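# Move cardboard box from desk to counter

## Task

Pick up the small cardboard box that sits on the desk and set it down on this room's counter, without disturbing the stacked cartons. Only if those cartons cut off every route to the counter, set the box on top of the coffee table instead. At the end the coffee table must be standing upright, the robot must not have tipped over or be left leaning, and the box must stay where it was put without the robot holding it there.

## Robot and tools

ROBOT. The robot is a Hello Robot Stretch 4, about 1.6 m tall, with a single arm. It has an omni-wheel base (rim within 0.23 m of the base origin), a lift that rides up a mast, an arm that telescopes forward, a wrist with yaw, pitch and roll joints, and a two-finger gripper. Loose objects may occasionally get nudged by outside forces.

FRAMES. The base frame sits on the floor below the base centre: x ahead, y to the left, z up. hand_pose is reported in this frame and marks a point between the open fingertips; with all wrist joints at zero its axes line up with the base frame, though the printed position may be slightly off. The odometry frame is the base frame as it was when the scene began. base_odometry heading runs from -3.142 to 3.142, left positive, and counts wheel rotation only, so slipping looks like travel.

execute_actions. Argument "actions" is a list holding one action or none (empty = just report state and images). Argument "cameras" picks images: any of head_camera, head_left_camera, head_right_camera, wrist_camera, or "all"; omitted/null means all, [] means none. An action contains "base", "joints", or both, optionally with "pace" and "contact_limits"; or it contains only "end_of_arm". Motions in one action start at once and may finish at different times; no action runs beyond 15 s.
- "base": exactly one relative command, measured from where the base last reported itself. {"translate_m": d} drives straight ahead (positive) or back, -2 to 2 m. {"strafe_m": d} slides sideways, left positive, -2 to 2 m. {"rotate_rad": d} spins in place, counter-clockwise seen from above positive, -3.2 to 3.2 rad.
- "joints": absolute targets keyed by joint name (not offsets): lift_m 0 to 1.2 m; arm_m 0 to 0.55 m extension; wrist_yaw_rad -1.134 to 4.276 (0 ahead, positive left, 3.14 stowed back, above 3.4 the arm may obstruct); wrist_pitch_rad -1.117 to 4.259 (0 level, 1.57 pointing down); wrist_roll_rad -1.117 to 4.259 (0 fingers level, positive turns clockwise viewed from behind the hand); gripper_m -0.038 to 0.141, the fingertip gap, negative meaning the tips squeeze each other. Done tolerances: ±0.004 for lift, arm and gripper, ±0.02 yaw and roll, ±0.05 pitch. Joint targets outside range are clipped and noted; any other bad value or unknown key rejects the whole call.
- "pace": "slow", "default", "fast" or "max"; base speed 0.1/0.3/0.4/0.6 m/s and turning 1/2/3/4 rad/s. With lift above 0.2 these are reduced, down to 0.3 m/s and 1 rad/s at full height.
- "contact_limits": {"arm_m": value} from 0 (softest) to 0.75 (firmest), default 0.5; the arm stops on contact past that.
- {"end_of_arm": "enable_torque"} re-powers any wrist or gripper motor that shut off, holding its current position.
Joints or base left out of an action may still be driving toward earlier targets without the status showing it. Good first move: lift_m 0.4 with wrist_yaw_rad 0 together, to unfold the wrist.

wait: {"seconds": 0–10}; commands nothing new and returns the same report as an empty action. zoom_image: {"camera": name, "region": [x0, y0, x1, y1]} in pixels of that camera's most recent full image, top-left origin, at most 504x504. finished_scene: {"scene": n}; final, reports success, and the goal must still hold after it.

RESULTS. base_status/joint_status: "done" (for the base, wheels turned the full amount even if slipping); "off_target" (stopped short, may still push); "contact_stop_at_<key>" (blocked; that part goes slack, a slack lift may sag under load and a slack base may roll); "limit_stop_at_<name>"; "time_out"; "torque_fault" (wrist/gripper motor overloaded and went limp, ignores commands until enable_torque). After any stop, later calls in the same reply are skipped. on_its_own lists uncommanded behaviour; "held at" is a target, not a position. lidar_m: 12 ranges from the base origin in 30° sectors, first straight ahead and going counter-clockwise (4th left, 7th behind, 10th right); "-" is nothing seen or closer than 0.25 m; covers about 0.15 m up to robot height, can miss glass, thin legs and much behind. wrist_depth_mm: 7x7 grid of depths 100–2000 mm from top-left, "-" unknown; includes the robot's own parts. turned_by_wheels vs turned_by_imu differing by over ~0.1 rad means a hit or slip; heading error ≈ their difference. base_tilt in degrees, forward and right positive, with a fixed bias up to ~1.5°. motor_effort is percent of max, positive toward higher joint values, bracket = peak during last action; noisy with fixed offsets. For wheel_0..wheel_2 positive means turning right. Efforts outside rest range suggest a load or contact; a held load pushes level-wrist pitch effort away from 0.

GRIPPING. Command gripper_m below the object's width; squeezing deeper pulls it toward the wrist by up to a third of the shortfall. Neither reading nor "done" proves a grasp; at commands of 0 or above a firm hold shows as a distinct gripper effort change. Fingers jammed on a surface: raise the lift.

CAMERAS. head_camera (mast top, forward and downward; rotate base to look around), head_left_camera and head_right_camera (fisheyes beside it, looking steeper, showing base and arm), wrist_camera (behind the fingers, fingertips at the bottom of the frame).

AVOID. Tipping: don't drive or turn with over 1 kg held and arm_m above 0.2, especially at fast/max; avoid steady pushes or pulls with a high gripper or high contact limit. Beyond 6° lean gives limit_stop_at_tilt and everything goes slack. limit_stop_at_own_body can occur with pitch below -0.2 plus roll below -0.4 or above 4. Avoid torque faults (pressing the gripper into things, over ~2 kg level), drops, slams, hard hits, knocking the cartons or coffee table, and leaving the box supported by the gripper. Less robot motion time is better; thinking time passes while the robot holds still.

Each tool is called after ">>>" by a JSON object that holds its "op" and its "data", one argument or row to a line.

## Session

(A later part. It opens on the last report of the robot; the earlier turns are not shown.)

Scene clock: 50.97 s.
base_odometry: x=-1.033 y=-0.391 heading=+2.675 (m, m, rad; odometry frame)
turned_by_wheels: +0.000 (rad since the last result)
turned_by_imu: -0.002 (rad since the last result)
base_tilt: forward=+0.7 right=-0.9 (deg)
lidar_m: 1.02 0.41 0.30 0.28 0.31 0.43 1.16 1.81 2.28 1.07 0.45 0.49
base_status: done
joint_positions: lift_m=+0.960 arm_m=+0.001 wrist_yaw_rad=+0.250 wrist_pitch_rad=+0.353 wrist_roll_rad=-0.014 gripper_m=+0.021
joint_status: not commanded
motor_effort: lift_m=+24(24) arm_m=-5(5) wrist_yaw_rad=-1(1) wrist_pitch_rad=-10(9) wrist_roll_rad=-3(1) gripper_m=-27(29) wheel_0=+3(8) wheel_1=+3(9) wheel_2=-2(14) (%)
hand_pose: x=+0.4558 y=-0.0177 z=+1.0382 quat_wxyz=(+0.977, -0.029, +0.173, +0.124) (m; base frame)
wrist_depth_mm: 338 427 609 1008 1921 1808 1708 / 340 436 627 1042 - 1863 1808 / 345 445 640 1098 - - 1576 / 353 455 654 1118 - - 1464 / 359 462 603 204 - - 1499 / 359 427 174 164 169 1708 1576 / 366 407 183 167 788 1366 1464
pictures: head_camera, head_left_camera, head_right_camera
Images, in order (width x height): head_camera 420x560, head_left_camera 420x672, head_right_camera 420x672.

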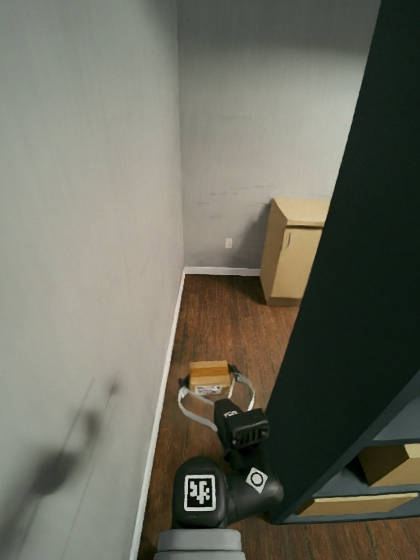

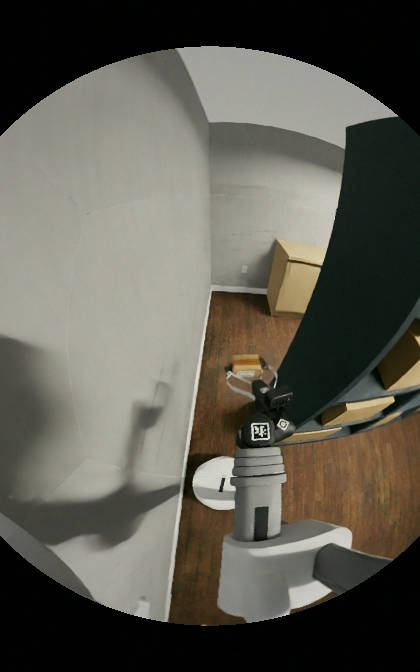

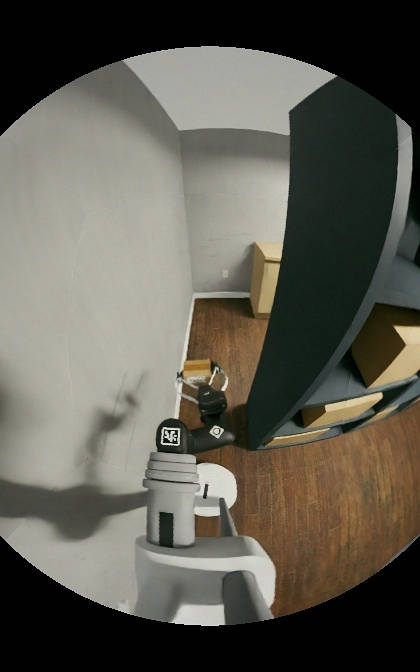

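>>> {"op": "execute_actions", "data": {
  "actions": [
    {"base":{"rotate_rad":-0.035}}
  ],
  "cameras": []
}}

>>> {"op": "execute_actions", "data": {
  "actions": [
    {"base":{"translate_m":0.4}}
  ],
  "cameras": ["head_right_camera"]
}}

>>> {"op": "execute_actions", "data": {
  "actions": [
    {"base":{"translate_m":0.7}}
  ]
}}

Scene clock: 51.80 s.
base_odometry: x=-1.033 y=-0.391 heading=+2.641 (m, m, rad; odometry frame)
turned_by_wheels: -0.034 (rad since the last result)
turned_by_imu: -0.035 (rad since the last result)
base_tilt: forward=+0.6 right=-0.9 (deg)
lidar_m: 1.14 0.41 0.30 0.29 0.31 0.43 1.05 1.79 2.19 1.22 0.44 0.47
base_status: done
joint_positions: lift_m=+0.960 arm_m=+0.001 wrist_yaw_rad=+0.250 wrist_pitch_rad=+0.353 wrist_roll_rad=-0.014 gripper_m=+0.021
joint_status: not commanded
motor_effort: lift_m=+24(24) arm_m=-6(5) wrist_yaw_rad=+0(2) wrist_pitch_rad=-7(9) wrist_roll_rad=-1(3) gripper_m=-28(28) wheel_0=+6(8) wheel_1=+5(7) wheel_2=+4(10) (%)
hand_pose: x=+0.4558 y=-0.0178 z=+1.0382 quat_wxyz=(+0.977, -0.029, +0.173, +0.124) (m; base frame)
wrist_depth_mm: 355 452 668 1138 1983 1808 1808 / 357 462 683 1205 - 1863 1808 / 362 473 683 1255 - - 1464 / 370 480 715 1281 - - 1464 / 373 488 640 204 - - 1537 / 375 449 174 164 169 1708 1618 / 384 424 183 166 798 1397 1464
pictures: none
No camera images: the call's "cameras" was empty. Leave "cameras" out to get every camera's image.

Scene clock: 54.60 s.
base_odometry: x=-1.384 y=-0.199 heading=+2.641 (m, m, rad; odometry frame)
turned_by_wheels: +0.000 (rad since the last result)
turned_by_imu: -0.001 (rad since the last result)
base_tilt: forward=+0.8 right=-1.2 (deg)
lidar_m: 1.13 0.43 0.30 0.28 0.30 0.42 1.11 2.19 0.34 0.30 0.33 0.46
base_status: done
joint_positions: lift_m=+0.960 arm_m=+0.001 wrist_yaw_rad=+0.250 wrist_pitch_rad=+0.353 wrist_roll_rad=-0.014 gripper_m=+0.021
joint_status: not commanded
motor_effort: lift_m=+24(24) arm_m=-6(6) wrist_yaw_rad=+0(1) wrist_pitch_rad=-9(9) wrist_roll_rad=-1(1) gripper_m=-26(28) wheel_0=+3(10) wheel_1=+4(9) wheel_2=-2(12) (%)
hand_pose: x=+0.4558 y=-0.0177 z=+1.0382 quat_wxyz=(+0.977, -0.029, +0.173, +0.124) (m; base frame)
wrist_depth_mm: 355 455 661 1138 1618 1499 1430 / 357 462 676 1182 1661 1537 1464 / 362 469 683 1229 1756 1661 1499 / 368 480 707 1281 1808 1708 1255 / 370 488 634 204 1863 1808 1205 / 373 442 174 164 169 1499 1229 / 382 424 183 167 798 1366 1255
pictures: head_right_camera
Images, in order (width x height): head_right_camera 420x672.

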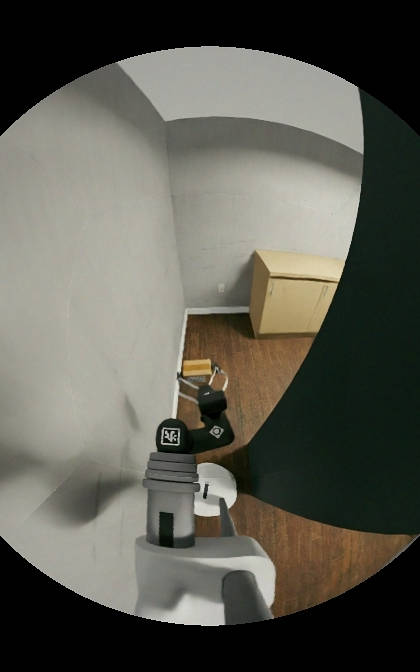

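Scene clock: 58.40 s.
base_odometry: x=-1.998 y=+0.136 heading=+2.642 (m, m, rad; odometry frame)
turned_by_wheels: +0.001 (rad since the last result)
turned_by_imu: -0.002 (rad since the last result)
base_tilt: forward=+0.7 right=-0.8 (deg)
lidar_m: 1.14 0.42 0.29 0.28 0.30 0.41 1.17 0.44 0.46 1.26 1.09 0.96
base_status: done
joint_positions: lift_m=+0.960 arm_m=+0.001 wrist_yaw_rad=+0.250 wrist_pitch_rad=+0.353 wrist_roll_rad=-0.014 gripper_m=+0.021
joint_status: not commanded
motor_effort: lift_m=+24(24) arm_m=-5(5) wrist_yaw_rad=-1(1) wrist_pitch_rad=-10(9) wrist_roll_rad=-1(2) gripper_m=-25(23) wheel_0=+5(9) wheel_1=+5(7) wheel_2=-2(11) (%)
hand_pose: x=+0.4558 y=-0.0177 z=+1.0382 quat_wxyz=(+0.977, -0.029, +0.173, +0.124) (m; base frame)
wrist_depth_mm: 355 452 661 1042 991 946 878 / 357 455 668 1060 1042 976 904 / 362 469 691 1118 1098 1025 960 / 366 473 707 1182 1118 1042 991 / 370 488 640 204 1182 1138 1060 / 373 445 174 164 169 1160 1098 / 379 424 183 167 715 1205 1118
pictures: head_camera, head_left_camera, head_right_camera, wrist_camera
Images, in order (width x height): head_camera 420x560, head_left_camera 420x672, head_right_camera 420x672, wrist_camera 616x392.

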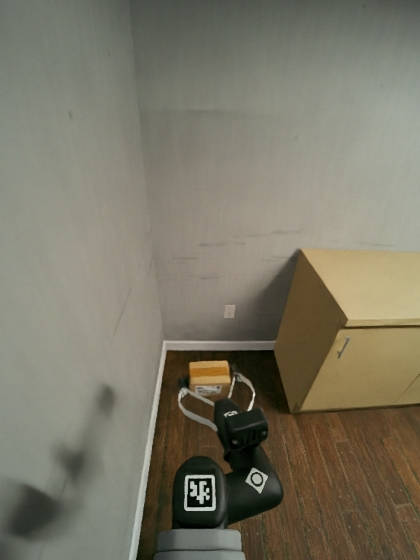

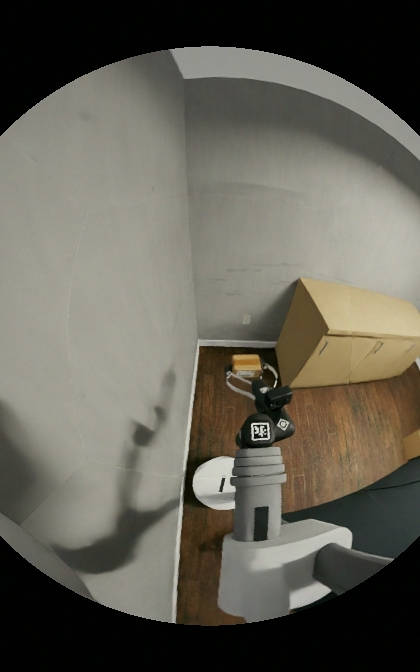

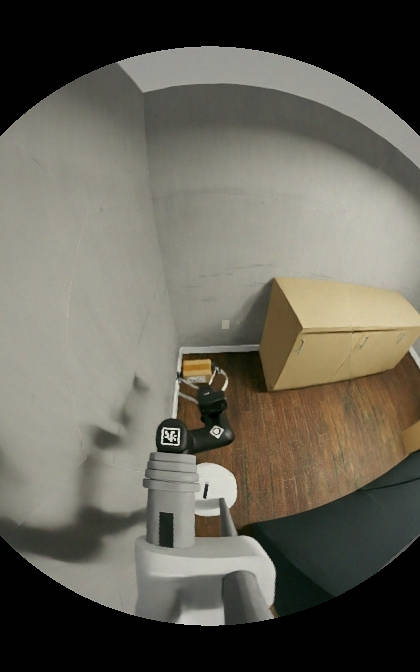

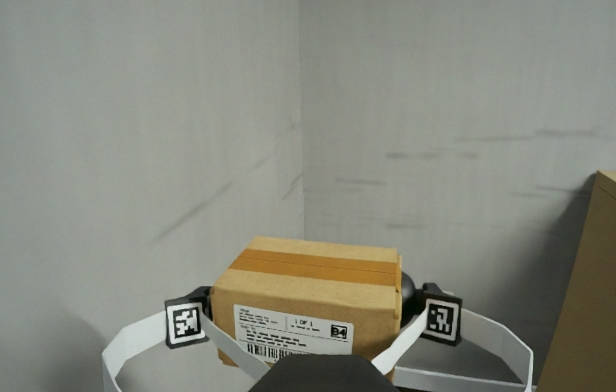

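>>> {"op": "execute_actions", "data": {
  "actions": [
    {"base":{"strafe_m":-0.65},"joints":{"wrist_yaw_rad":0,"arm_m":0.54}}
  ]
}}

Scene clock: 62.10 s.
base_odometry: x=-1.687 y=+0.707 heading=+2.642 (m, m, rad; odometry frame)
turned_by_wheels: +0.000 (rad since the last result)
turned_by_imu: +0.001 (rad since the last result)
base_tilt: forward=+0.7 right=-0.9 (deg)
lidar_m: 0.75 1.33 0.96 0.93 0.97 0.33 0.31 0.34 0.47 1.28 1.08 0.80
base_status: done
joint_positions: lift_m=+0.960 arm_m=+0.539 wrist_yaw_rad=+0.000 wrist_pitch_rad=+0.353 wrist_roll_rad=-0.014 gripper_m=+0.021
joint_status: all done
motor_effort: lift_m=+24(24) arm_m=+6(6) wrist_yaw_rad=-2(5) wrist_pitch_rad=-7(10) wrist_roll_rad=+0(1) gripper_m=-24(29) wheel_0=+2(9) wheel_1=-2(12) wheel_2=+0(5) (%)
hand_pose: x=+0.9806 y=-0.0874 z=+1.0382 quat_wxyz=(+0.984, -0.007, +0.176, +0.001) (m; base frame)
wrist_depth_mm: 554 549 544 539 535 530 530 / 580 574 574 564 564 554 549 / 609 609 603 603 591 580 574 / 654 647 634 621 627 615 615 / 691 683 654 204 500 525 508 / 741 715 174 164 169 394 392 / 788 759 183 167 238 309 325
pictures: head_camera, head_left_camera, head_right_camera, wrist_camera
Images, in order (width x height): head_camera 420x560, head_left_camera 420x672, head_right_camera 420x672, wrist_camera 616x392.

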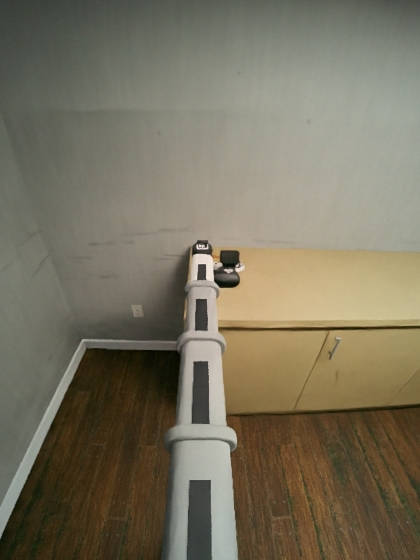

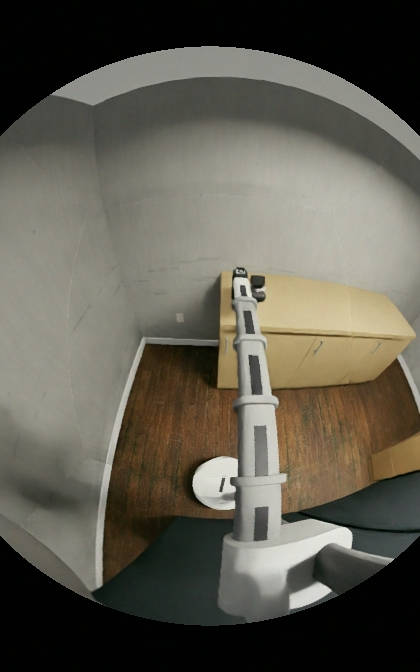

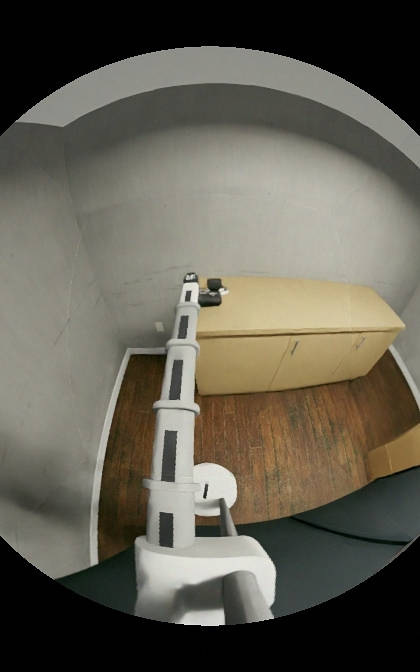

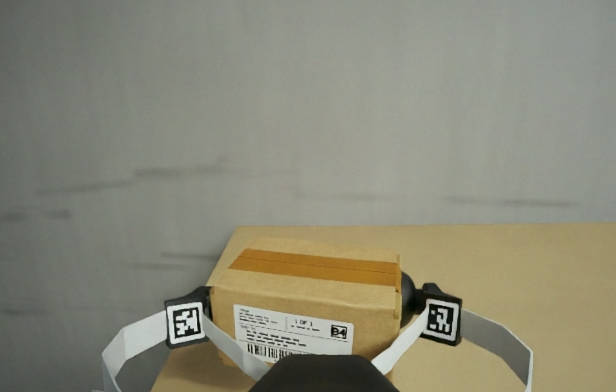

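>>> {"op": "execute_actions", "data": {
  "actions": [
    {"base":{"strafe_m":-0.15},"joints":{"lift_m":0.86}}
  ],
  "cameras": ["wrist_camera"]
}}

Scene clock: 64.03 s.
base_odometry: x=-1.615 y=+0.838 heading=+2.642 (m, m, rad; odometry frame)
turned_by_wheels: +0.000 (rad since the last result)
turned_by_imu: +0.000 (rad since the last result)
base_tilt: forward=+0.7 right=-1.0 (deg)
lidar_m: 0.75 0.79 1.14 1.08 0.47 0.34 0.31 0.34 0.46 1.28 1.08 0.79
base_status: done
joint_positions: lift_m=+0.860 arm_m=+0.539 wrist_yaw_rad=+0.000 wrist_pitch_rad=+0.353 wrist_roll_rad=-0.014 gripper_m=+0.021
joint_status: all done
motor_effort: lift_m=+18(23) arm_m=+6(6) wrist_yaw_rad=-1(1) wrist_pitch_rad=-9(9) wrist_roll_rad=-1(2) gripper_m=-25(25) wheel_0=+2(12) wheel_1=-2(10) wheel_2=+0(3) (%)
hand_pose: x=+0.9806 y=-0.0874 z=+0.9387 quat_wxyz=(+0.984, -0.007, +0.176, +0.001) (m; base frame)
wrist_depth_mm: 554 549 544 539 530 530 525 / 580 580 569 564 554 549 544 / 615 603 603 597 585 574 574 / 647 492 484 477 469 462 452 / 338 338 336 204 310 322 317 / 254 255 174 164 170 243 243 / 211 196 183 167 178 189 -
pictures: wrist_camera
Images, in order (width x height): wrist_camera 616x392.

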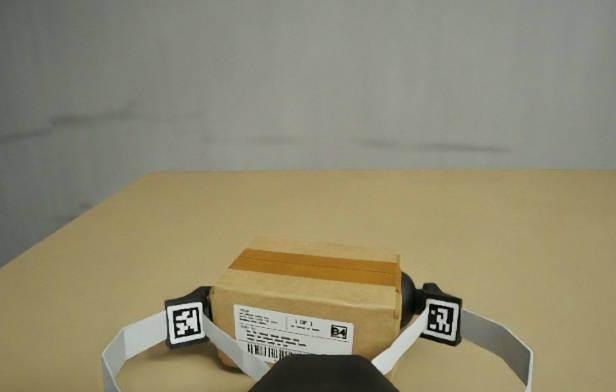

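>>> {"op": "execute_actions", "data": {
  "actions": [
    {"joints":{"lift_m":0.85},"pace":"slow"}
  ],
  "cameras": []
}}

>>> {"op": "execute_actions", "data": {
  "actions": [
    {"joints":{"gripper_m":0.135}}
  ],
  "cameras": []
}}

>>> {"op": "execute_actions", "data": {
  "actions": [
    {"joints":{"lift_m":0.9,"arm_m":0.35},"pace":"fast"}
  ],
  "cameras": ["wrist_camera","head_camera"]
}}

Scene clock: 68.43 s.
base_odometry: x=-1.615 y=+0.838 heading=+2.642 (m, m, rad; odometry frame)
turned_by_wheels: +0.000 (rad since the last result)
turned_by_imu: -0.001 (rad since the last result)
base_tilt: forward=+0.8 right=-1.0 (deg)
lidar_m: 0.75 0.80 1.13 1.08 0.46 0.34 0.31 0.34 0.45 1.30 1.09 0.78
base_status: not commanded
joint_positions: lift_m=+0.850 arm_m=+0.539 wrist_yaw_rad=+0.000 wrist_pitch_rad=+0.353 wrist_roll_rad=-0.014 gripper_m=+0.021
joint_status: all done
motor_effort: lift_m=+17(15) arm_m=+6(6) wrist_yaw_rad=-1(0) wrist_pitch_rad=-8(10) wrist_roll_rad=-2(1) gripper_m=-27(26) wheel_0=+2(2) wheel_1=-2(2) wheel_2=+0(0) (%)
hand_pose: x=+0.9806 y=-0.0874 z=+0.9287 quat_wxyz=(+0.984, -0.007, +0.176, +0.001) (m; base frame)
wrist_depth_mm: 559 549 544 535 530 530 521 / 580 580 564 564 559 549 549 / 615 609 597 591 591 585 574 / 647 462 452 452 439 433 424 / 319 317 315 204 290 303 297 / 238 240 174 164 170 229 226 / 197 183 183 167 172 178 -
pictures: none
No camera images: the call's "cameras" was empty. Leave "cameras" out to get every camera's image.

Scene clock: 70.53 s.
base_odometry: x=-1.615 y=+0.838 heading=+2.642 (m, m, rad; odometry frame)
turned_by_wheels: +0.000 (rad since the last result)
turned_by_imu: -0.001 (rad since the last result)
base_tilt: forward=+0.6 right=-0.9 (deg)
lidar_m: 0.74 0.82 1.13 1.08 0.47 0.33 0.32 0.34 0.46 1.29 1.09 0.79
base_status: not commanded
joint_positions: lift_m=+0.850 arm_m=+0.539 wrist_yaw_rad=+0.000 wrist_pitch_rad=+0.347 wrist_roll_rad=-0.014 gripper_m=+0.135
joint_status: all done
motor_effort: lift_m=+17(17) arm_m=+6(6) wrist_yaw_rad=-1(1) wrist_pitch_rad=+8(9) wrist_roll_rad=-2(3) gripper_m=+2(30) wheel_0=+2(2) wheel_1=-2(2) wheel_2=+0(0) (%)
hand_pose: x=+0.9812 y=-0.0874 z=+0.9304 quat_wxyz=(+0.985, -0.007, +0.173, +0.001) (m; base frame)
wrist_depth_mm: 554 549 544 544 530 530 521 / 574 569 574 559 559 549 544 / 615 609 597 591 585 580 574 / 647 488 477 469 462 452 449 / 329 329 327 219 285 314 309 / 246 247 200 193 187 228 234 / 202 197 198 146 194 190 -
pictures: none
No camera images: the call's "cameras" was empty. Leave "cameras" out to get every camera's image.

Scene clock: 71.93 s.
base_odometry: x=-1.615 y=+0.838 heading=+2.642 (m, m, rad; odometry frame)
turned_by_wheels: +0.000 (rad since the last result)
turned_by_imu: +0.000 (rad since the last result)
base_tilt: forward=+0.7 right=-0.9 (deg)
lidar_m: 0.77 0.81 1.12 1.09 0.46 0.34 0.32 0.34 0.47 1.31 1.07 0.79
base_status: not commanded
joint_positions: lift_m=+0.900 arm_m=+0.351 wrist_yaw_rad=+0.000 wrist_pitch_rad=+0.352 wrist_roll_rad=-0.014 gripper_m=+0.135
joint_status: all done
motor_effort: lift_m=+23(26) arm_m=-6(5) wrist_yaw_rad=-1(3) wrist_pitch_rad=-5(10) wrist_roll_rad=-1(2) gripper_m=+1(1) wheel_0=+2(2) wheel_1=-2(2) wheel_2=+0(0) (%)
hand_pose: x=+0.7927 y=-0.0875 z=+0.9785 quat_wxyz=(+0.985, -0.007, +0.175, +0.001) (m; base frame)
wrist_depth_mm: 732 723 723 715 699 683 683 / 759 768 750 741 732 723 715 / 809 809 788 778 778 768 759 / 854 842 609 603 591 585 569 / 904 424 424 392 410 404 399 / 320 320 212 322 319 213 303 / 264 256 263 151 259 250 -
pictures: head_camera, wrist_camera
Images, in order (width x height): head_camera 420x560, wrist_camera 616x392.

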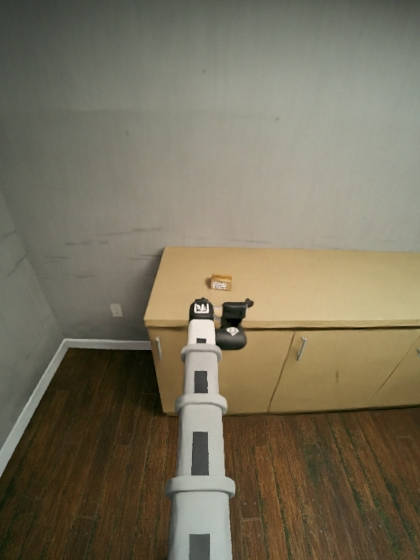

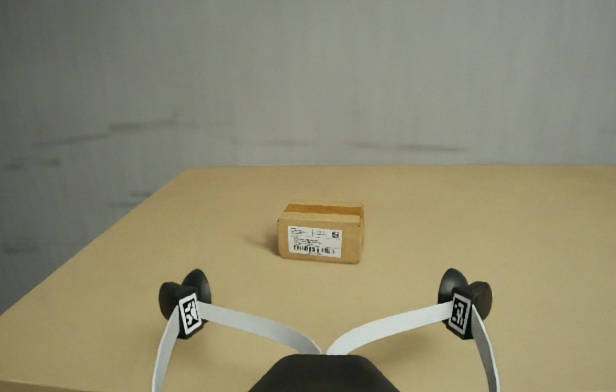

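>>> {"op": "finished_scene", "data": {
  "scene": 1
}}

The scene is finished: the task was done.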